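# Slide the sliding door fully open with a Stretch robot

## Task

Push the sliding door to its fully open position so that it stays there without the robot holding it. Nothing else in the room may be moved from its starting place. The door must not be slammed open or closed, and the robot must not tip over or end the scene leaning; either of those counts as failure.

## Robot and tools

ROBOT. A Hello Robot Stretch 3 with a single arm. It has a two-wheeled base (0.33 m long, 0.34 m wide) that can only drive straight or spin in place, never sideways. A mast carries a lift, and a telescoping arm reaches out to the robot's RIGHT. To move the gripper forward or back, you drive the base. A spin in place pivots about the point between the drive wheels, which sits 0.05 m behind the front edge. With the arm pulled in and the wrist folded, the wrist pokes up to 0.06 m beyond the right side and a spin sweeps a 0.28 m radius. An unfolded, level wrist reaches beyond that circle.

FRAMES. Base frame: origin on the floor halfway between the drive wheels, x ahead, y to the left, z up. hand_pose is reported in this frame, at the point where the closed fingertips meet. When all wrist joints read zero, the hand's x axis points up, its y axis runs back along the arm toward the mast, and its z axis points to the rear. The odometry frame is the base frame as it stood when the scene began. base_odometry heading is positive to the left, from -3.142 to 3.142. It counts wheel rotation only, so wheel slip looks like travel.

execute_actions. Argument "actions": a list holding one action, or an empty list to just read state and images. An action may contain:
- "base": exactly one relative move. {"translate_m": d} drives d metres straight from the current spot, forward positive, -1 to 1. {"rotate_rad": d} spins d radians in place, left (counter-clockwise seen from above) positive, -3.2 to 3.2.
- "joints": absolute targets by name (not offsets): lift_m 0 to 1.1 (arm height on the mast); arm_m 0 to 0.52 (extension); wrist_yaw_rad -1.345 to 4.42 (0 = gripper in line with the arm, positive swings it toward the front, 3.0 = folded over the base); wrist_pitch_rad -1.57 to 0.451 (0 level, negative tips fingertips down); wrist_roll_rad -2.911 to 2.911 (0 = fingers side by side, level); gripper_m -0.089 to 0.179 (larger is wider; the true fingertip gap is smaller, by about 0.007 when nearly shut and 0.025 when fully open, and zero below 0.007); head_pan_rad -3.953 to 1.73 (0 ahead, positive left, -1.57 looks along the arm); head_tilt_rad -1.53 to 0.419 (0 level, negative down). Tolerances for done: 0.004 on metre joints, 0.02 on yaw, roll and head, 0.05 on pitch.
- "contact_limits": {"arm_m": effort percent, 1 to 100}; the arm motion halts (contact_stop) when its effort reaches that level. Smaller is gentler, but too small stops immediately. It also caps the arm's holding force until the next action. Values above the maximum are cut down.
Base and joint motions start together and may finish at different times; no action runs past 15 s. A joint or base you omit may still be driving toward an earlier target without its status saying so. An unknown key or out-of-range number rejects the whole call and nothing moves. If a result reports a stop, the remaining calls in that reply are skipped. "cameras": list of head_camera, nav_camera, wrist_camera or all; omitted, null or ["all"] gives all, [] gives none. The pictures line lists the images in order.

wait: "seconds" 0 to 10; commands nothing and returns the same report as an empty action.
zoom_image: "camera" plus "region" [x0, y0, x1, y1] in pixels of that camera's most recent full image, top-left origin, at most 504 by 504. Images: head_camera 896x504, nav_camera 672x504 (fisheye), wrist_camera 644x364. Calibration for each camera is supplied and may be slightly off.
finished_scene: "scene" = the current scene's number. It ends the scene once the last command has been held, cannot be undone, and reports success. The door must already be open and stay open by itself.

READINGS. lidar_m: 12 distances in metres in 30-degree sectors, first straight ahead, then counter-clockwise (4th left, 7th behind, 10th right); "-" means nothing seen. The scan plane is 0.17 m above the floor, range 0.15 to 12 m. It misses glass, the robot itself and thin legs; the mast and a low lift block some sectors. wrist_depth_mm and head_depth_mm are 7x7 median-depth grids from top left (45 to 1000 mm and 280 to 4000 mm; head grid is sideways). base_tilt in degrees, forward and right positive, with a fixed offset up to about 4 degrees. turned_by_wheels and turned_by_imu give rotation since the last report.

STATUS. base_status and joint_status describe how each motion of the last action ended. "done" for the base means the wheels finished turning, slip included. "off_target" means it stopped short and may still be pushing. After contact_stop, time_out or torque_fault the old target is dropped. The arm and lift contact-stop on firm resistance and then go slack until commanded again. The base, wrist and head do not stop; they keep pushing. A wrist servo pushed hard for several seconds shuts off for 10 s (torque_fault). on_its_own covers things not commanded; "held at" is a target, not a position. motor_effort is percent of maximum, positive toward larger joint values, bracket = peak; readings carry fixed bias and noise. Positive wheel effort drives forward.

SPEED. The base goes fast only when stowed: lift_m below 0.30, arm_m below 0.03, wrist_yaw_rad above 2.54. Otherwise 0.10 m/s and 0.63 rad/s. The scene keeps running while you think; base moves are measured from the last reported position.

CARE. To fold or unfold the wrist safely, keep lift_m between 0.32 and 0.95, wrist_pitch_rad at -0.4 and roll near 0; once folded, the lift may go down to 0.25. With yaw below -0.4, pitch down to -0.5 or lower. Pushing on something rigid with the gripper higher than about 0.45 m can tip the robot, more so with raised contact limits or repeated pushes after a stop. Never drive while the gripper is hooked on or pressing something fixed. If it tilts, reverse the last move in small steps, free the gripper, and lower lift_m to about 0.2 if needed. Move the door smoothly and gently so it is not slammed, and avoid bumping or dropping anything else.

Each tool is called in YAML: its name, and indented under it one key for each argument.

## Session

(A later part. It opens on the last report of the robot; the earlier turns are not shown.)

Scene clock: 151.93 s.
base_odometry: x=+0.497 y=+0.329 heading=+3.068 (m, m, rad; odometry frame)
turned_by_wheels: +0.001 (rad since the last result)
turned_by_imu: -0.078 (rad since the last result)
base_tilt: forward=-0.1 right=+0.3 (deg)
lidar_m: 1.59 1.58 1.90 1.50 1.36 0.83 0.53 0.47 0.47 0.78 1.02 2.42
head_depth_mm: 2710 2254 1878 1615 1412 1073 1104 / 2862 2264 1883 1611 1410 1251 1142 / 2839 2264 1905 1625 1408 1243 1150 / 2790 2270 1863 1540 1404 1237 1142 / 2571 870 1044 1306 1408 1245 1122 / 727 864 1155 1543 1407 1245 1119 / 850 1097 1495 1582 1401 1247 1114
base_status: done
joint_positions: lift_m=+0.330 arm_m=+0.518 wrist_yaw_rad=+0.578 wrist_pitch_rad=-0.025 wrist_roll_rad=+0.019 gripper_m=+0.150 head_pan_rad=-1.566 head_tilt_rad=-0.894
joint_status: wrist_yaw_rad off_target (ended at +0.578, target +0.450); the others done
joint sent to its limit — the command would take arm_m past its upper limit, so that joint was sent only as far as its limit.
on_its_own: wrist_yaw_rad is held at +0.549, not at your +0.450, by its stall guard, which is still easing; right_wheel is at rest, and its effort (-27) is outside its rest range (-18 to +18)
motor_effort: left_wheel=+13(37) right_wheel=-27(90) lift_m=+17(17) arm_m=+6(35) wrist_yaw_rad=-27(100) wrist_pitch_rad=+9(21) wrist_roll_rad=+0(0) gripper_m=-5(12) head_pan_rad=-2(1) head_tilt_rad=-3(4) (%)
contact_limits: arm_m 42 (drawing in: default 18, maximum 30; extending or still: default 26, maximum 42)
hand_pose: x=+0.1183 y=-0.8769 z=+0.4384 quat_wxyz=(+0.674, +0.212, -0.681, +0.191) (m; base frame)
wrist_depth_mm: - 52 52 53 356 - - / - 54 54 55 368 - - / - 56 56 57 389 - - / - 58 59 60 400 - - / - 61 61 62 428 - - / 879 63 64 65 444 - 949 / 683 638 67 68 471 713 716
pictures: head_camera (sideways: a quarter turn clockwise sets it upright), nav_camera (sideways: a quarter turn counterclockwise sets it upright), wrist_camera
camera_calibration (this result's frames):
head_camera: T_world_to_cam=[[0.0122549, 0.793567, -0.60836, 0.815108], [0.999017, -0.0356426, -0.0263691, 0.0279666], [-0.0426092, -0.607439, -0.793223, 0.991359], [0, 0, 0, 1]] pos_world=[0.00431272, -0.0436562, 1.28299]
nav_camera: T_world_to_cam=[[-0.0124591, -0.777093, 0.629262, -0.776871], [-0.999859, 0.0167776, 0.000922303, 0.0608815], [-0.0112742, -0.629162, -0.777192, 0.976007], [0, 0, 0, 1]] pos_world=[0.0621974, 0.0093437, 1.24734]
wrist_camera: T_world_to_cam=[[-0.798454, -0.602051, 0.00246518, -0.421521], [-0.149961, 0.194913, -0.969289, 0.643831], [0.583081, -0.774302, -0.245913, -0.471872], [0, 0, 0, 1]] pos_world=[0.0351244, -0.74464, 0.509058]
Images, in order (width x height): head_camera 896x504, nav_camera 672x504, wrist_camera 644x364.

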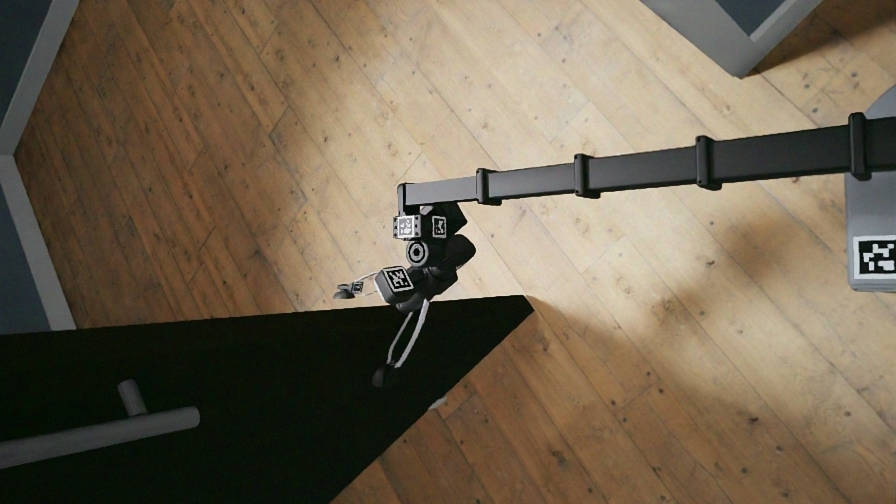

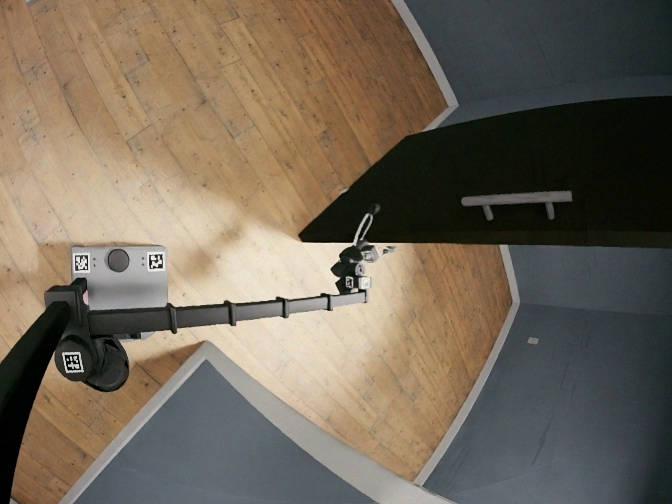

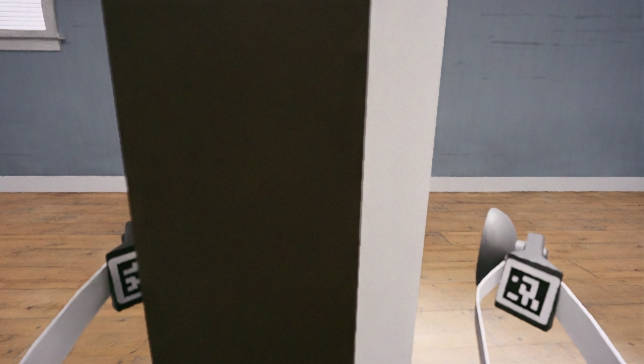

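execute_actions:
  actions:
    - {"joints":{"arm_m":0,"wrist_yaw_rad":0.6}}
  cameras: []

execute_actions:
  actions:
    - {"base":{"rotate_rad":-0.97},"joints":{"wrist_yaw_rad":1.8,"gripper_m":0}}
  cameras: []

execute_actions:
  actions:
    - {"base":{"translate_m":0.4}}
  cameras: []

execute_actions:
  actions:
    - {"base":{"rotate_rad":1.57},"joints":{"head_tilt_rad":-1.2,"head_pan_rad":-2.2}}

Scene clock: 161.57 s.
base_odometry: x=+0.497 y=+0.329 heading=+3.068 (m, m, rad; odometry frame)
turned_by_wheels: -0.001 (rad since the last result)
turned_by_imu: -0.003 (rad since the last result)
base_tilt: forward=-0.1 right=+0.3 (deg)
lidar_m: 1.59 1.59 1.90 1.50 1.36 0.84 0.53 0.47 0.47 0.78 1.01 2.42
head_depth_mm: 2728 2253 1887 1610 1408 1069 1108 / 2859 2290 1883 1611 1407 1251 1140 / 2830 2250 1862 1612 1411 1243 - / 2787 2229 1868 1609 1408 1248 - / 2570 873 1046 1316 1399 1258 1119 / 727 863 1152 1517 1407 1248 1123 / 852 1097 1499 1600 1390 1238 1120
base_status: not commanded
joint_positions: lift_m=+0.330 arm_m=+0.000 wrist_yaw_rad=+0.601 wrist_pitch_rad=-0.024 wrist_roll_rad=+0.019 gripper_m=+0.150 head_pan_rad=-1.566 head_tilt_rad=-0.894
joint_status: all done
motor_effort: left_wheel=+1(4) right_wheel=+0(7) lift_m=+17(17) arm_m=-3(2) wrist_yaw_rad=+0(6) wrist_pitch_rad=+8(9) wrist_roll_rad=+0(0) gripper_m=+1(1) head_pan_rad=-1(1) head_tilt_rad=-4(4) (%)
hand_pose: x=+0.1230 y=-0.3562 z=+0.4388 quat_wxyz=(+0.672, +0.219, -0.679, +0.199) (m; base frame)
wrist_depth_mm: - - - - 920 486 - / - - - - 904 477 - / - - - - 914 519 - / - - - - 916 560 - / - - - - 906 596 - / 894 859 905 918 839 - 948 / 706 707 711 718 711 680 722
pictures: none
No camera images: the call's "cameras" was empty. Leave "cameras" out to get every camera's image.

Scene clock: 164.07 s.
base_odometry: x=+0.497 y=+0.329 heading=+2.098 (m, m, rad; odometry frame)
turned_by_wheels: -0.970 (rad since the last result)
turned_by_imu: -0.971 (rad since the last result)
base_tilt: forward=-0.2 right=+0.3 (deg)
lidar_m: 1.21 2.39 1.59 1.59 1.90 1.46 1.36 0.75 0.52 0.47 2.76 0.78
head_depth_mm: 435 510 622 786 1076 1246 1134 / 430 505 611 767 1039 1248 1146 / 424 498 598 751 1015 1236 - / 420 490 588 740 979 1239 - / 414 478 569 700 979 1226 1155 / 397 465 1743 1576 1397 1254 1118 / 2443 2263 1870 1591 1401 1247 1116
base_status: done
joint_positions: lift_m=+0.330 arm_m=+0.000 wrist_yaw_rad=+1.798 wrist_pitch_rad=-0.024 wrist_roll_rad=+0.019 gripper_m=+0.000 head_pan_rad=-1.566 head_tilt_rad=-0.894
joint_status: all done
motor_effort: left_wheel=+2(7) right_wheel=-2(6) lift_m=+17(17) arm_m=-2(3) wrist_yaw_rad=+2(3) wrist_pitch_rad=+8(8) wrist_roll_rad=+0(0) gripper_m=-3(83) head_pan_rad=-1(2) head_tilt_rad=-4(5) (%)
hand_pose: x=+0.2276 y=-0.0877 z=+0.4388 quat_wxyz=(+0.443, +0.564, -0.437, +0.543) (m; base frame)
wrist_depth_mm: - - - - - 782 536 / - - - - - 752 - / - - - - - 761 - / - - - - - 721 - / - - - - - 704 - / 888 888 902 886 924 705 944 / 693 700 702 723 715 669 727
pictures: none
No camera images: the call's "cameras" was empty. Leave "cameras" out to get every camera's image.

Scene clock: 169.23 s.
base_odometry: x=+0.296 y=+0.675 heading=+2.098 (m, m, rad; odometry frame)
turned_by_wheels: +0.000 (rad since the last result)
turned_by_imu: +0.001 (rad since the last result)
base_tilt: forward=-0.2 right=+0.3 (deg)
lidar_m: 1.11 2.04 1.42 1.48 2.12 1.88 1.76 0.70 0.55 2.68 0.46 0.50
head_depth_mm: 2562 2262 1890 848 988 1223 1120 / 2547 2250 1882 1614 1331 1249 1143 / 2545 2244 1880 1622 1404 1254 - / 2508 2258 1887 1610 1405 1243 - / 2474 2260 1878 1606 1394 1247 1155 / 2436 2242 1860 1605 1400 1243 1122 / 2418 2237 1861 1599 1406 1111 1119
base_status: done
joint_positions: lift_m=+0.330 arm_m=+0.000 wrist_yaw_rad=+1.798 wrist_pitch_rad=-0.024 wrist_roll_rad=+0.019 gripper_m=+0.000 head_pan_rad=-1.566 head_tilt_rad=-0.894
joint_status: not commanded
motor_effort: left_wheel=+2(6) right_wheel=-2(3) lift_m=+17(17) arm_m=-2(3) wrist_yaw_rad=+2(2) wrist_pitch_rad=+8(8) wrist_roll_rad=+0(0) gripper_m=-3(2) head_pan_rad=-2(2) head_tilt_rad=-4(3) (%)
hand_pose: x=+0.2276 y=-0.0876 z=+0.4388 quat_wxyz=(+0.443, +0.564, -0.437, +0.543) (m; base frame)
wrist_depth_mm: - - - - - 696 381 / - - - - - 679 377 / - - - - - 646 367 / - - - - - 632 367 / - - - - - 621 362 / 909 895 907 854 927 607 361 / 696 707 717 695 711 582 349
pictures: none
No camera images: the call's "cameras" was empty. Leave "cameras" out to get every camera's image.

Scene clock: 172.67 s.
base_odometry: x=+0.296 y=+0.675 heading=-2.616 (m, m, rad; odometry frame)
turned_by_wheels: +1.570 (rad since the last result)
turned_by_imu: +1.571 (rad since the last result)
base_tilt: forward=-0.1 right=+0.3 (deg)
lidar_m: 1.48 2.11 1.88 1.76 0.70 0.55 2.69 0.46 0.50 1.12 2.04 1.42
head_depth_mm: 1724 1579 1475 1360 1281 - 1134 / 486 1518 1465 1359 1276 - - / 507 644 839 1328 1293 - 1100 / 583 746 985 1324 - - 1105 / 686 889 1254 1352 1291 1169 1109 / 808 1098 1437 1346 1258 1178 1110 / 975 1445 1440 1345 1250 1182 1101
base_status: done
joint_positions: lift_m=+0.330 arm_m=+0.000 wrist_yaw_rad=+1.799 wrist_pitch_rad=-0.024 wrist_roll_rad=+0.019 gripper_m=+0.000 head_pan_rad=-2.193 head_tilt_rad=-1.185
joint_status: all done
motor_effort: left_wheel=-2(5) right_wheel=+4(8) lift_m=+17(17) arm_m=-2(3) wrist_yaw_rad=+1(1) wrist_pitch_rad=+8(8) wrist_roll_rad=+0(0) gripper_m=-3(3) head_pan_rad=-3(40) head_tilt_rad=-9(37) (%)
hand_pose: x=+0.2276 y=-0.0876 z=+0.4388 quat_wxyz=(+0.443, +0.564, -0.437, +0.543) (m; base frame)
wrist_depth_mm: - - - - - - - / - - - - - - - / - - - - - - - / - - - - - - - / - - - - - - - / 881 945 923 856 922 934 930 / 696 703 708 712 713 729 711
pictures: head_camera (sideways: a quarter turn clockwise sets it upright), nav_camera (sideways: a quarter turn counterclockwise sets it upright), wrist_camera
camera_calibration (this result's frames):
head_camera: T_world_to_cam=[[0.55824, 0.750088, -0.354592, 0.481216], [0.793212, -0.607822, -0.0369914, 0.043039], [-0.243276, -0.260617, -0.934289, 1.17591], [0, 0, 0, 1]] pos_world=[-0.0167044, -0.0283341, 1.27086]
nav_camera: T_world_to_cam=[[-0.552642, -0.74208, 0.379348, -0.448023], [-0.800241, 0.599635, 0.00719711, 0.0514962], [-0.232811, -0.299593, -0.925226, 1.16976], [0, 0, 0, 1]] pos_world=[0.0659457, -0.0128972, 1.25188]
wrist_camera: T_world_to_cam=[[0.291272, -0.956637, 0.00257612, -0.138202], [-0.233084, -0.0735796, -0.969669, 0.502346], [0.92781, 0.281837, -0.244409, 0.0889778], [0, 0, 0, 1]] pos_world=[0.0747889, -0.120324, 0.509212]
Images, in order (width x height): head_camera 896x504, nav_camera 672x504, wrist_camera 644x364.

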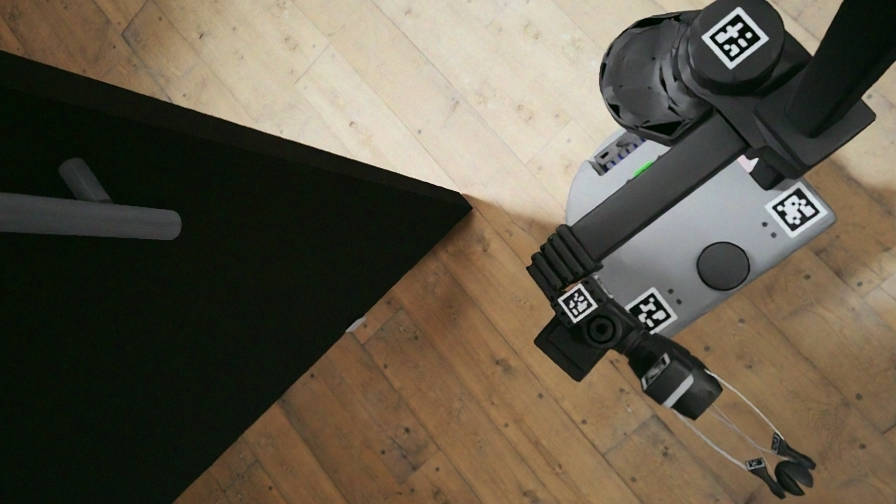

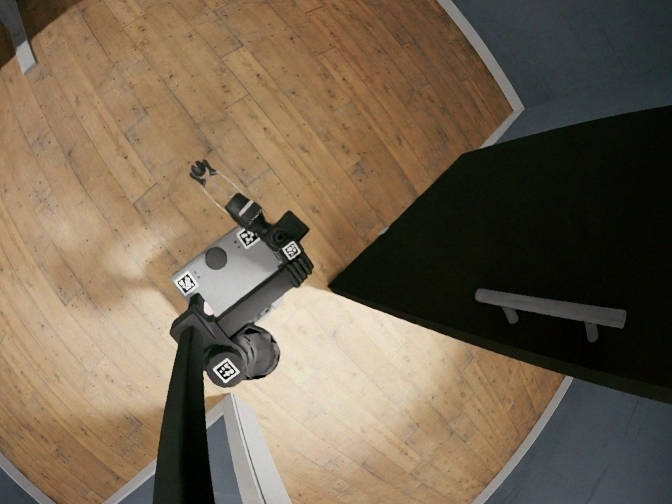

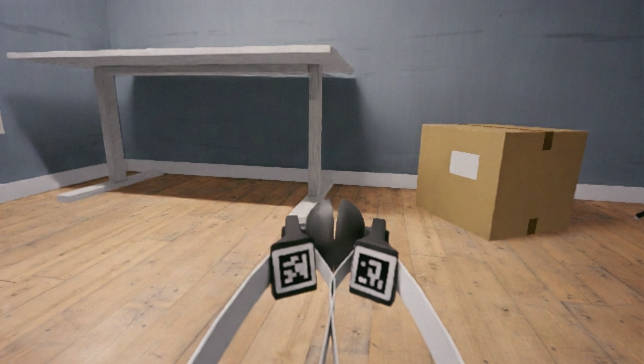

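execute_actions:
  actions:
    - {"base":{"translate_m":-0.33},"joints":{"head_pan_rad":-1.6,"head_tilt_rad":-1.1}}
  cameras: ["head_camera","nav_camera"]

execute_actions:
  actions:
    - {"joints":{"arm_m":0.2},"contact_limits":{"arm_m":42}}
  cameras: ["head_camera","nav_camera"]

Scene clock: 181.30 s.
base_odometry: x=+0.582 y=+0.840 heading=-2.616 (m, m, rad; odometry frame)
turned_by_wheels: +0.000 (rad since the last result)
turned_by_imu: -0.003 (rad since the last result)
base_tilt: forward=-0.1 right=+0.3 (deg)
lidar_m: 1.74 2.41 1.85 0.69 0.36 1.41 2.35 2.40 0.65 0.29 2.07 1.76
head_depth_mm: 1934 1729 1553 1407 1294 1197 - / 1268 1702 1559 1405 1297 1209 - / 290 336 475 1366 1300 - - / 318 388 478 688 1150 - - / 326 732 526 1406 1290 1166 1100 / 331 1664 1542 1403 1287 1185 1102 / 1879 1691 1544 1402 1278 1202 1102
base_status: done
joint_positions: lift_m=+0.330 arm_m=+0.000 wrist_yaw_rad=+1.799 wrist_pitch_rad=-0.024 wrist_roll_rad=+0.019 gripper_m=+0.000 head_pan_rad=-1.607 head_tilt_rad=-1.100
joint_status: all done
motor_effort: left_wheel=-1(7) right_wheel=+3(4) lift_m=+16(17) arm_m=-3(2) wrist_yaw_rad=+1(1) wrist_pitch_rad=+8(8) wrist_roll_rad=+0(0) gripper_m=-3(2) head_pan_rad=+3(36) head_tilt_rad=+1(13) (%)
hand_pose: x=+0.2276 y=-0.0876 z=+0.4388 quat_wxyz=(+0.443, +0.564, -0.437, +0.543) (m; base frame)
wrist_depth_mm: - - - - - - - / - - - - - - - / - - - - - - - / - - - - - - - / - - - - - - - / 892 902 918 900 933 953 955 / 707 711 709 716 717 718 724
pictures: head_camera (sideways: a quarter turn clockwise sets it upright), nav_camera (sideways: a quarter turn counterclockwise sets it upright)
camera_calibration (this result's frames):
head_camera: T_world_to_cam=[[0.0488024, 0.900123, -0.432894, 0.586308], [0.996927, -0.070486, -0.0341735, 0.0381318], [-0.0612733, -0.429896, -0.900797, 1.13129], [0, 0, 0, 1]] pos_world=[0.00269027, -0.0387225, 1.27418]
nav_camera: T_world_to_cam=[[-0.0484948, -0.888283, 0.456728, -0.551885], [-0.998343, 0.0572812, 0.00540257, 0.0550403], [-0.030961, -0.45571, -0.88959, 1.12223], [0, 0, 0, 1]] pos_world=[0.0629309, 0.0180287, 1.25009]
Images, in order (width x height): head_camera 896x504, nav_camera 672x504.

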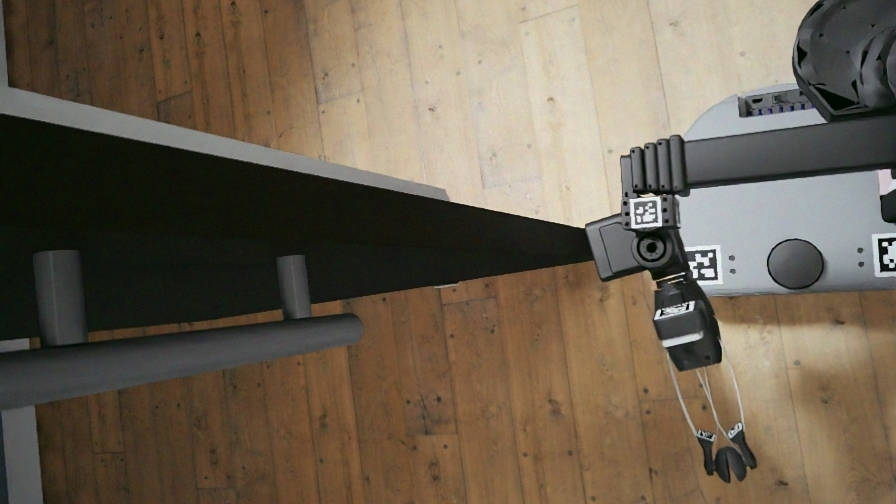

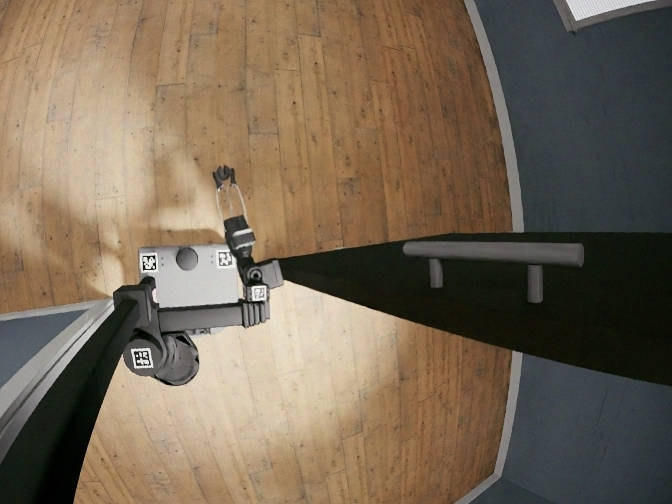

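Scene clock: 184.00 s.
base_odometry: x=+0.582 y=+0.840 heading=-2.616 (m, m, rad; odometry frame)
turned_by_wheels: +0.000 (rad since the last result)
turned_by_imu: -0.049 (rad since the last result)
base_tilt: forward=-0.2 right=+0.3 (deg)
lidar_m: 1.75 2.42 1.88 0.93 0.35 0.39 2.35 2.37 2.21 0.42 2.05 1.88
head_depth_mm: 1952 1739 1554 1422 1302 1206 1140 / 1920 1734 1559 1422 1301 1212 - / 630 794 1494 1412 1297 - - / 432 535 896 1171 1275 1220 - / 437 563 1281 1391 1271 1196 1102 / 839 1633 1551 1420 1288 1193 1104 / 1888 1711 1527 1413 1287 1184 1104
base_status: not commanded
joint_positions: lift_m=+0.330 arm_m=+0.200 wrist_yaw_rad=+1.798 wrist_pitch_rad=-0.023 wrist_roll_rad=+0.019 gripper_m=+0.000 head_pan_rad=-1.604 head_tilt_rad=-1.093
joint_status: all done
motor_effort: left_wheel=+0(22) right_wheel=+1(43) lift_m=+19(18) arm_m=+4(37) wrist_yaw_rad=+2(43) wrist_pitch_rad=+8(9) wrist_roll_rad=+0(0) gripper_m=-3(2) head_pan_rad=+3(4) head_tilt_rad=-4(5) (%)
contact_limits: arm_m 42 (drawing in: default 18, maximum 30; extending or still: default 26, maximum 42)
hand_pose: x=+0.2277 y=-0.2870 z=+0.4390 quat_wxyz=(+0.442, +0.564, -0.438, +0.543) (m; base frame)
wrist_depth_mm: - - - - - - - / - - - - - - - / - - - - - - - / - - - - - - - / - - - - - - - / 895 881 919 869 915 947 932 / 715 703 726 723 732 709 732
pictures: head_camera (sideways: a quarter turn clockwise sets it upright), nav_camera (sideways: a quarter turn counterclockwise sets it upright)
camera_calibration (this result's frames):
head_camera: T_world_to_cam=[[0.0464613, 0.897026, -0.439528, 0.594963], [0.997091, -0.0682633, -0.0339178, 0.0377982], [-0.0604288, -0.436674, -0.897588, 1.12712], [0, 0, 0, 1]] pos_world=[0.00277954, -0.038934, 1.27447]
nav_camera: T_world_to_cam=[[-0.0461772, -0.885011, 0.463274, -0.560426], [-0.998481, 0.0548434, 0.00524529, 0.0552458], [-0.0300497, -0.462329, -0.886199, 1.11782], [0, 0, 0, 1]] pos_world=[0.0628732, 0.0177874, 1.24995]
Images, in order (width x height): head_camera 896x504, nav_camera 672x504.

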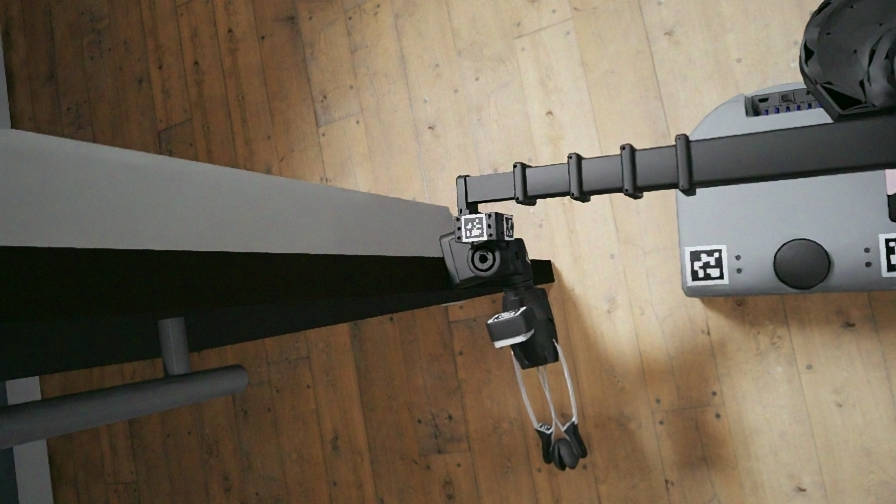

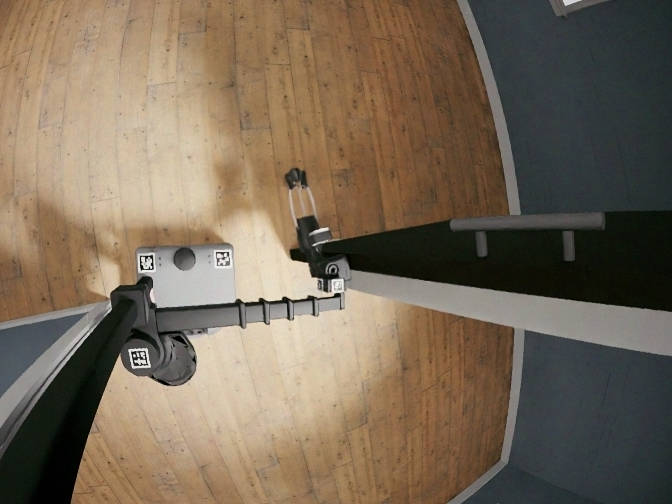

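execute_actions:
  actions:
    - {"base":{"translate_m":0.035},"joints":{"arm_m":0.18}}
  cameras: []

execute_actions:
  actions:
    - {"joints":{"arm_m":0.27},"contact_limits":{"arm_m":42}}
  cameras: ["head_camera"]

execute_actions:
  actions:
    - {"joints":{"arm_m":0.32,"head_tilt_rad":-0.3},"contact_limits":{"arm_m":42}}
  cameras: ["nav_camera"]

Scene clock: 191.37 s.
base_odometry: x=+0.551 y=+0.823 heading=-2.616 (m, m, rad; odometry frame)
turned_by_wheels: +0.000 (rad since the last result)
turned_by_imu: -0.001 (rad since the last result)
base_tilt: forward=-0.2 right=+0.3 (deg)
lidar_m: 1.71 2.40 1.89 1.21 0.35 0.39 2.39 2.41 0.66 0.42 2.05 1.83
head_depth_mm: 1970 1730 1554 1426 1304 1197 1143 / 674 1701 1559 1423 1303 1212 - / 596 748 1030 1398 1300 - - / 419 517 669 915 1279 1222 - / 613 664 1498 1390 1268 1190 1107 / 1853 1710 1532 1418 1282 1183 1102 / 1896 1722 1536 1412 1287 1183 1104
base_status: done
joint_positions: lift_m=+0.330 arm_m=+0.180 wrist_yaw_rad=+1.799 wrist_pitch_rad=-0.023 wrist_roll_rad=+0.019 gripper_m=+0.000 head_pan_rad=-1.604 head_tilt_rad=-1.093
joint_status: all done
motor_effort: left_wheel=+0(6) right_wheel=+0(6) lift_m=+19(19) arm_m=-3(2) wrist_yaw_rad=+2(2) wrist_pitch_rad=+8(8) wrist_roll_rad=+0(0) gripper_m=-2(2) head_pan_rad=+2(2) head_tilt_rad=-4(4) (%)
hand_pose: x=+0.2277 y=-0.2676 z=+0.4390 quat_wxyz=(+0.442, +0.564, -0.438, +0.543) (m; base frame)
wrist_depth_mm: - - - - - - - / - - - - - - - / - - - - - - - / - - - - - - - / - - - - - - - / 893 915 934 860 969 963 933 / 697 706 713 701 715 709 710
pictures: none
No camera images: the call's "cameras" was empty. Leave "cameras" out to get every camera's image.

Scene clock: 193.27 s.
base_odometry: x=+0.551 y=+0.823 heading=-2.616 (m, m, rad; odometry frame)
turned_by_wheels: +0.000 (rad since the last result)
turned_by_imu: -0.002 (rad since the last result)
base_tilt: forward=-0.2 right=+0.3 (deg)
lidar_m: 1.71 2.39 1.89 1.23 0.35 0.39 2.38 2.41 0.66 0.49 2.05 1.84
head_depth_mm: 1957 1740 1563 1417 1312 1199 1133 / 682 1724 1558 1408 1292 1217 - / 628 771 1020 1404 1306 - - / 485 612 821 1276 1293 1229 - / 569 983 1504 1427 1291 1186 1109 / 1886 1718 1541 1399 1295 1185 1102 / 1902 1729 1543 1396 1283 1185 1096
base_status: not commanded
joint_positions: lift_m=+0.330 arm_m=+0.270 wrist_yaw_rad=+1.798 wrist_pitch_rad=-0.023 wrist_roll_rad=+0.019 gripper_m=+0.000 head_pan_rad=-1.604 head_tilt_rad=-1.093
joint_status: all done
motor_effort: left_wheel=+0(6) right_wheel=+1(8) lift_m=+19(19) arm_m=+4(28) wrist_yaw_rad=+2(34) wrist_pitch_rad=+8(8) wrist_roll_rad=+0(0) gripper_m=-3(2) head_pan_rad=+2(3) head_tilt_rad=-4(4) (%)
contact_limits: arm_m 42 (drawing in: default 18, maximum 30; extending or still: default 26, maximum 42)
hand_pose: x=+0.2277 y=-0.3571 z=+0.4390 quat_wxyz=(+0.443, +0.564, -0.438, +0.543) (m; base frame)
wrist_depth_mm: - - - - - - - / - - - - - - - / - - - - - - - / - - - - - - - / - - - - - - - / 919 911 944 883 940 917 948 / 690 703 706 724 711 721 747
pictures: head_camera (sideways: a quarter turn clockwise sets it upright)
camera_calibration (this result's frames):
head_camera: T_world_to_cam=[[0.0464613, 0.897026, -0.439528, 0.594963], [0.997091, -0.0682633, -0.0339178, 0.0377982], [-0.0604288, -0.436674, -0.897588, 1.12712], [0, 0, 0, 1]] pos_world=[0.00277954, -0.038934, 1.27447]
Images, in order (width x height): head_camera 896x504.

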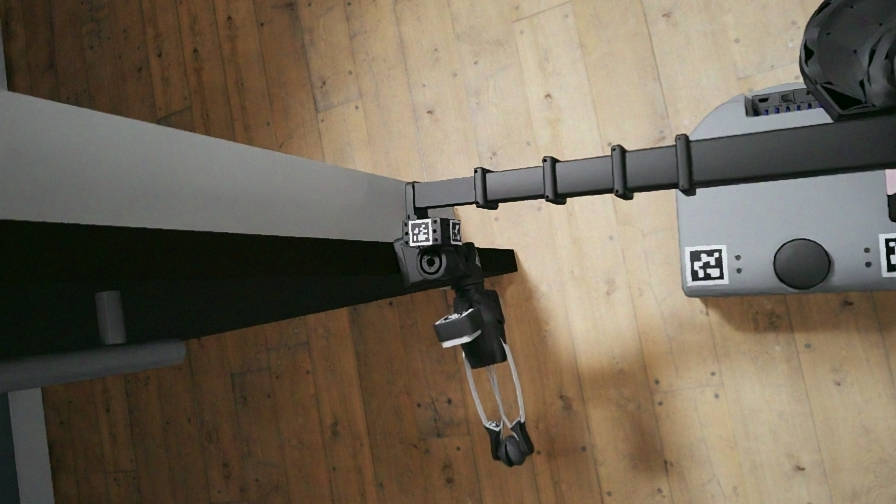

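Scene clock: 194.73 s.
base_odometry: x=+0.551 y=+0.823 heading=-2.616 (m, m, rad; odometry frame)
turned_by_wheels: +0.000 (rad since the last result)
turned_by_imu: +0.000 (rad since the last result)
base_tilt: forward=-0.2 right=+0.3 (deg)
lidar_m: 1.71 2.40 1.89 1.23 0.35 0.39 2.38 2.41 0.66 0.54 2.05 1.84
head_depth_mm: 1892 2033 2177 2329 2417 1884 1492 / 522 555 596 639 694 1708 1418 / 512 543 579 617 661 716 777 / 443 470 499 533 574 622 684 / 571 644 743 704 685 777 1416 / 1707 1820 1946 2046 2182 1885 1512 / 1676 1787 1893 1991 2132 1902 1512
base_status: not commanded
joint_positions: lift_m=+0.330 arm_m=+0.320 wrist_yaw_rad=+1.798 wrist_pitch_rad=-0.023 wrist_roll_rad=+0.019 gripper_m=+0.000 head_pan_rad=-1.604 head_tilt_rad=-0.310
joint_status: all done
motor_effort: left_wheel=+0(3) right_wheel=+1(9) lift_m=+19(19) arm_m=+4(15) wrist_yaw_rad=+2(18) wrist_pitch_rad=+8(8) wrist_roll_rad=+0(0) gripper_m=-3(3) head_pan_rad=+2(2) head_tilt_rad=+6(54) (%)
contact_limits: arm_m 42 (drawing in: default 18, maximum 30; extending or still: default 26, maximum 42)
hand_pose: x=+0.2277 y=-0.4070 z=+0.4390 quat_wxyz=(+0.442, +0.564, -0.438, +0.543) (m; base frame)
wrist_depth_mm: - - - - - - - / - - - - - - - / - - - - - - - / - - - - - - - / - - - - - - - / 912 922 923 858 929 922 937 / 698 705 702 708 720 733 709
pictures: nav_camera (sideways: a quarter turn counterclockwise sets it upright)
camera_calibration (this result's frames):
nav_camera: T_world_to_cam=[[-0.0265828, -0.300581, 0.953386, -1.19938], [-0.998565, 0.0523408, -0.0113406, 0.0768426], [-0.0464922, -0.952319, -0.301541, 0.357398], [0, 0, 0, 1]] pos_world=[0.0614658, -0.0241752, 1.25211]
Images, in order (width x height): nav_camera 672x504.

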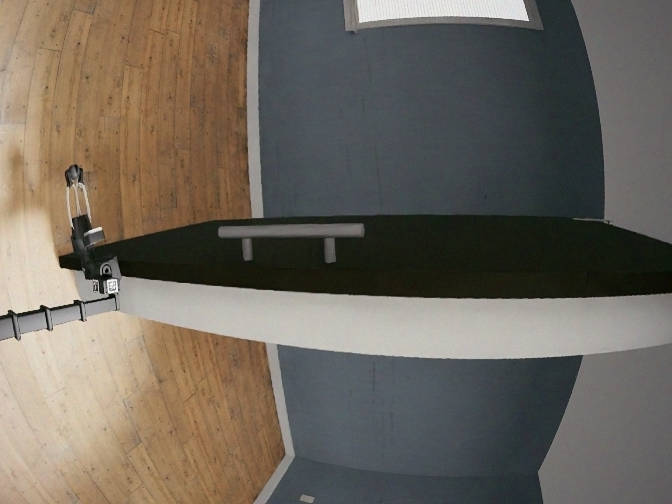

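execute_actions:
  actions:
    - {"joints":{"arm_m":0.36},"contact_limits":{"arm_m":36}}
  cameras: []

execute_actions:
  actions:
    - {"joints":{"arm_m":0.40,"head_tilt_rad":-0.9},"contact_limits":{"arm_m":36}}
  cameras: ["head_camera"]

Scene clock: 201.53 s.
base_odometry: x=+0.551 y=+0.823 heading=-2.616 (m, m, rad; odometry frame)
turned_by_wheels: +0.000 (rad since the last result)
turned_by_imu: -0.001 (rad since the last result)
base_tilt: forward=-0.1 right=+0.3 (deg)
lidar_m: 1.71 2.39 1.89 1.23 0.35 0.39 2.39 2.41 0.66 0.58 2.04 1.84
head_depth_mm: 1905 2038 2157 2302 2426 1876 1490 / 523 555 597 639 693 1689 1409 / 512 542 579 616 664 714 774 / 484 512 545 581 625 660 726 / 571 647 746 667 790 940 1424 / 1716 1809 1937 2012 2174 1904 1506 / 1683 1791 1889 1999 2134 1902 1505
base_status: not commanded
joint_positions: lift_m=+0.330 arm_m=+0.359 wrist_yaw_rad=+1.797 wrist_pitch_rad=-0.023 wrist_roll_rad=+0.019 gripper_m=+0.000 head_pan_rad=-1.604 head_tilt_rad=-0.309
joint_status: all done
motor_effort: left_wheel=+0(3) right_wheel=+3(8) lift_m=+20(18) arm_m=+6(17) wrist_yaw_rad=+3(17) wrist_pitch_rad=+8(8) wrist_roll_rad=+0(0) gripper_m=-3(3) head_pan_rad=+3(2) head_tilt_rad=+6(6) (%)
contact_limits: arm_m 36 (drawing in: default 18, maximum 30; extending or still: default 26, maximum 42)
hand_pose: x=+0.2278 y=-0.4470 z=+0.4390 quat_wxyz=(+0.443, +0.563, -0.438, +0.543) (m; base frame)
wrist_depth_mm: - - - - - - - / - - - - - - - / - - - - - - - / - - - - - - - / - - - - - - - / 910 918 930 856 918 940 935 / 719 698 709 712 727 728 749
pictures: none
No camera images: the call's "cameras" was empty. Leave "cameras" out to get every camera's image.

Scene clock: 203.60 s.
base_odometry: x=+0.551 y=+0.823 heading=-2.616 (m, m, rad; odometry frame)
turned_by_wheels: +0.000 (rad since the last result)
turned_by_imu: -0.004 (rad since the last result)
base_tilt: forward=-0.1 right=+0.4 (deg)
lidar_m: 1.71 2.39 1.89 1.26 0.35 0.39 2.38 2.41 0.66 0.61 2.05 1.85
head_depth_mm: 2062 2247 1892 1620 1418 1257 1122 / 574 2062 1818 1616 1412 1247 1148 / 553 651 786 989 1377 1247 1137 / 548 641 768 922 1306 1247 1142 / 573 713 1132 1541 1368 1251 1126 / 1152 2050 1860 1606 1378 1236 1123 / 1798 2092 1873 1602 1396 1247 1108
base_status: not commanded
joint_positions: lift_m=+0.330 arm_m=+0.390 wrist_yaw_rad=+1.797 wrist_pitch_rad=-0.022 wrist_roll_rad=+0.019 gripper_m=+0.000 head_pan_rad=-1.604 head_tilt_rad=-0.892
joint_status: arm_m contact_stop (moved +0.031 of +0.041); the others done
on_its_own: arm_m is slack since a contact_stop, until your next command for it (your +0.400 is given up)
motor_effort: left_wheel=+0(10) right_wheel=+3(9) lift_m=+24(25) arm_m=+1(42) wrist_yaw_rad=+3(23) wrist_pitch_rad=+8(8) wrist_roll_rad=+0(0) gripper_m=-2(3) head_pan_rad=+3(3) head_tilt_rad=-5(46) (%)
contact_limits: arm_m 36 (drawing in: default 18, maximum 30; extending or still: default 26, maximum 42)
hand_pose: x=+0.2278 y=-0.4780 z=+0.4388 quat_wxyz=(+0.443, +0.563, -0.438, +0.543) (m; base frame)
wrist_depth_mm: - - - - - - - / - - - - - - - / - - - - - - - / - - - - - - - / - - - - - - - / 897 923 950 907 943 931 960 / 700 705 712 705 714 729 747
pictures: head_camera (sideways: a quarter turn clockwise sets it upright)
camera_calibration (this result's frames):
head_camera: T_world_to_cam=[[0.0429245, 0.791271, -0.609957, 0.817002], [0.996886, -0.074342, -0.0262868, 0.0278726], [-0.0661454, -0.60693, -0.791998, 0.98991], [0, 0, 0, 1]] pos_world=[0.0026228, -0.0435923, 1.28308]
Images, in order (width x height): head_camera 896x504.

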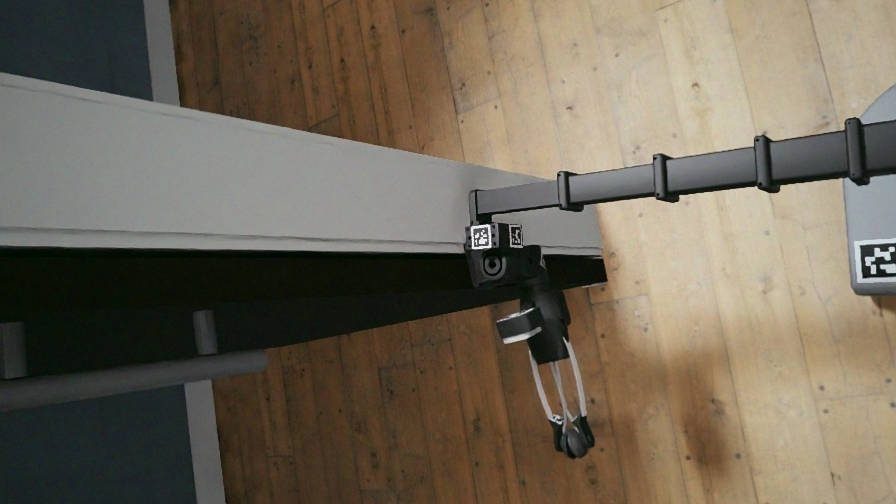

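execute_actions:
  actions:
    - {"base":{"translate_m":0.045},"joints":{"arm_m":0.37,"head_tilt_rad":0.4,"head_pan_rad":-1.5}}
  cameras: []

execute_actions:
  actions:
    - {"joints":{"arm_m":0.43},"contact_limits":{"arm_m":38}}

Scene clock: 208.87 s.
base_odometry: x=+0.513 y=+0.800 heading=-2.616 (m, m, rad; odometry frame)
turned_by_wheels: +0.000 (rad since the last result)
turned_by_imu: -0.001 (rad since the last result)
base_tilt: forward=-0.1 right=+0.3 (deg)
lidar_m: 1.67 2.35 1.90 1.63 0.37 0.40 2.43 2.45 0.65 0.61 2.04 1.78
head_depth_mm: 1163 749 677 626 582 547 514 / 761 726 670 620 581 543 513 / 775 724 666 627 598 599 595 / 1239 1462 1212 1207 1208 1208 1205 / 1243 1561 2084 2115 1964 1863 1733 / 1244 1547 2058 2060 1943 1819 1717 / 1220 1543 2065 2059 1922 1820 1717
base_status: done
joint_positions: lift_m=+0.330 arm_m=+0.370 wrist_yaw_rad=+1.799 wrist_pitch_rad=-0.022 wrist_roll_rad=+0.019 gripper_m=+0.000 head_pan_rad=-1.507 head_tilt_rad=+0.383
joint_status: all done
motor_effort: left_wheel=+1(6) right_wheel=+0(10) lift_m=+22(23) arm_m=-2(0) wrist_yaw_rad=+2(3) wrist_pitch_rad=+8(8) wrist_roll_rad=+0(0) gripper_m=-2(3) head_pan_rad=+4(16) head_tilt_rad=+11(63) (%)
hand_pose: x=+0.2277 y=-0.4576 z=+0.4388 quat_wxyz=(+0.442, +0.564, -0.438, +0.543) (m; base frame)
wrist_depth_mm: - - - - - - - / - - - - - - - / - - - - - - - / - - - - - - - / - - - - - - - / 906 893 878 866 955 933 968 / 703 698 708 720 707 719 698
pictures: none
No camera images: the call's "cameras" was empty. Leave "cameras" out to get every camera's image.

Scene clock: 211.63 s.
base_odometry: x=+0.513 y=+0.800 heading=-2.616 (m, m, rad; odometry frame)
turned_by_wheels: +0.000 (rad since the last result)
turned_by_imu: -0.036 (rad since the last result)
base_tilt: forward=-0.1 right=+0.3 (deg)
lidar_m: 1.67 1.88 1.93 1.74 0.36 0.39 2.43 2.43 0.66 0.61 2.03 1.88
head_depth_mm: 1252 1520 712 641 595 555 521 / 771 741 679 628 588 553 519 / 772 734 670 620 584 545 519 / 1138 930 915 898 881 869 854 / 1231 1545 2064 2114 1984 1860 1735 / 1225 1538 2059 2082 1964 1813 1722 / 1221 1521 2051 2045 1928 1816 1698
base_status: not commanded
joint_positions: lift_m=+0.330 arm_m=+0.388 wrist_yaw_rad=+1.799 wrist_pitch_rad=-0.022 wrist_roll_rad=+0.020 gripper_m=+0.000 head_pan_rad=-1.504 head_tilt_rad=+0.387
joint_status: arm_m contact_stop (moved +0.017 of +0.060)
on_its_own: arm_m is slack since a contact_stop, until your next command for it (your +0.430 is given up)
motor_effort: left_wheel=+1(18) right_wheel=+0(62) lift_m=+23(24) arm_m=+0(48) wrist_yaw_rad=+1(69) wrist_pitch_rad=+8(11) wrist_roll_rad=+0(0) gripper_m=-4(3) head_pan_rad=+3(3) head_tilt_rad=+7(11) (%)
contact_limits: arm_m 38 (drawing in: default 18, maximum 30; extending or still: default 26, maximum 42)
hand_pose: x=+0.2277 y=-0.4750 z=+0.4389 quat_wxyz=(+0.442, +0.564, -0.438, +0.543) (m; base frame)
wrist_depth_mm: - - - - - - - / - - - - - - - / - - - - - - - / - - - - - - - / - - - - - - - / 899 939 931 869 916 918 936 / 704 707 727 715 711 732 721
pictures: head_camera (sideways: a quarter turn clockwise sets it upright), nav_camera (sideways: a quarter turn counterclockwise sets it upright), wrist_camera
camera_calibration (this result's frames):
head_camera: T_world_to_cam=[[0.0399447, -0.354448, -0.934222, 1.24067], [0.999071, 0.0293285, 0.0315901, -0.0474952], [0.0162023, -0.934616, 0.35529, -0.503812], [0, 0, 0, 1]] pos_world=[0.00605572, -0.0297251, 1.33956]
nav_camera: T_world_to_cam=[[-0.0417023, 0.379123, 0.924406, -1.16244], [-0.998036, -0.0590997, -0.0207855, 0.0891508], [0.0467519, -0.923457, 0.380843, -0.531597], [0, 0, 0, 1]] pos_world=[0.0653523, -0.0449294, 1.27888]
wrist_camera: T_world_to_cam=[[0.291348, -0.956615, 0.00221775, -0.508695], [-0.231425, -0.0727322, -0.97013, 0.474143], [0.928202, 0.282132, -0.242575, 0.197387], [0, 0, 0, 1]] pos_world=[0.0747208, -0.507829, 0.50899]
Images, in order (width x height): head_camera 896x504, nav_camera 672x504, wrist_camera 644x364.

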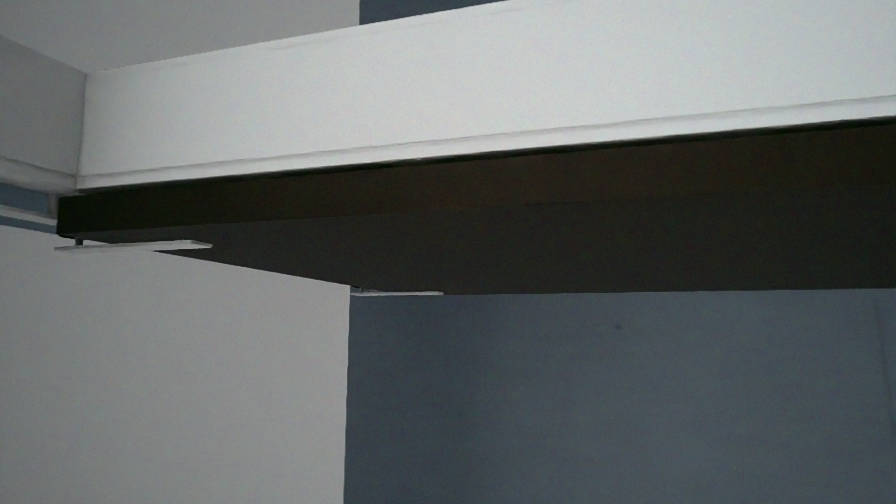

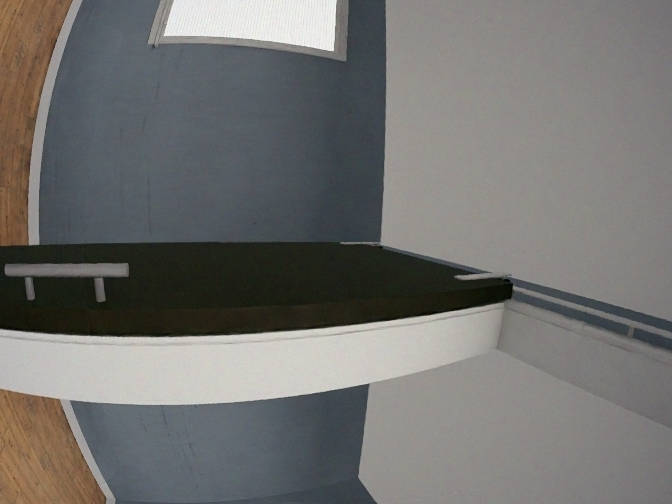

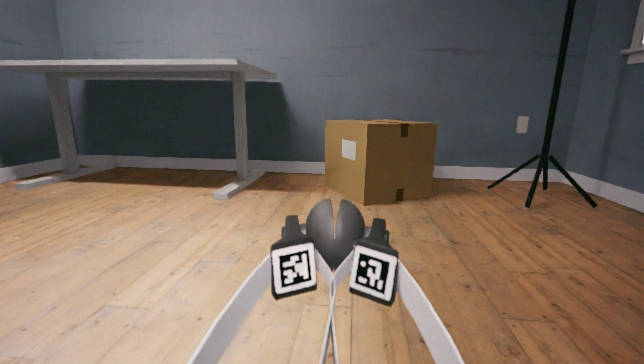

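execute_actions:
  actions:
    - {"joints":{"arm_m":0.34}}
  cameras: []

finished_scene:
  scene: 2

Scene clock: 217.57 s.
base_odometry: x=+0.513 y=+0.800 heading=-2.616 (m, m, rad; odometry frame)
turned_by_wheels: +0.000 (rad since the last result)
turned_by_imu: -0.001 (rad since the last result)
base_tilt: forward=-0.2 right=+0.3 (deg)
lidar_m: 1.67 1.89 1.93 1.74 0.37 0.38 2.43 2.44 0.66 0.61 2.03 1.88
head_depth_mm: 1257 1518 712 642 595 554 521 / 772 739 678 627 587 553 519 / 767 733 671 621 586 545 520 / 1149 928 913 898 883 865 853 / 1242 1551 2056 2120 1974 1854 1752 / 1231 1554 2045 2088 1945 1823 1718 / 1228 1539 2036 2072 1928 1796 1704
base_status: not commanded
joint_positions: lift_m=+0.330 arm_m=+0.340 wrist_yaw_rad=+1.799 wrist_pitch_rad=-0.022 wrist_roll_rad=+0.020 gripper_m=+0.000 head_pan_rad=-1.504 head_tilt_rad=+0.387
joint_status: all done
motor_effort: left_wheel=+1(1) right_wheel=+0(0) lift_m=+24(23) arm_m=-3(0) wrist_yaw_rad=+1(2) wrist_pitch_rad=+8(8) wrist_roll_rad=+0(0) gripper_m=-3(2) head_pan_rad=+3(2) head_tilt_rad=+9(7) (%)
hand_pose: x=+0.2277 y=-0.4275 z=+0.4389 quat_wxyz=(+0.442, +0.564, -0.438, +0.543) (m; base frame)
wrist_depth_mm: - - - - - - - / - - - - - - - / - - - - - - - / - - - - - - - / - - - - - - - / 908 921 921 854 934 924 949 / 713 700 711 709 714 728 728
pictures: none
No camera images: the call's "cameras" was empty. Leave "cameras" out to get every camera's image.

The scene is finished: the task was done.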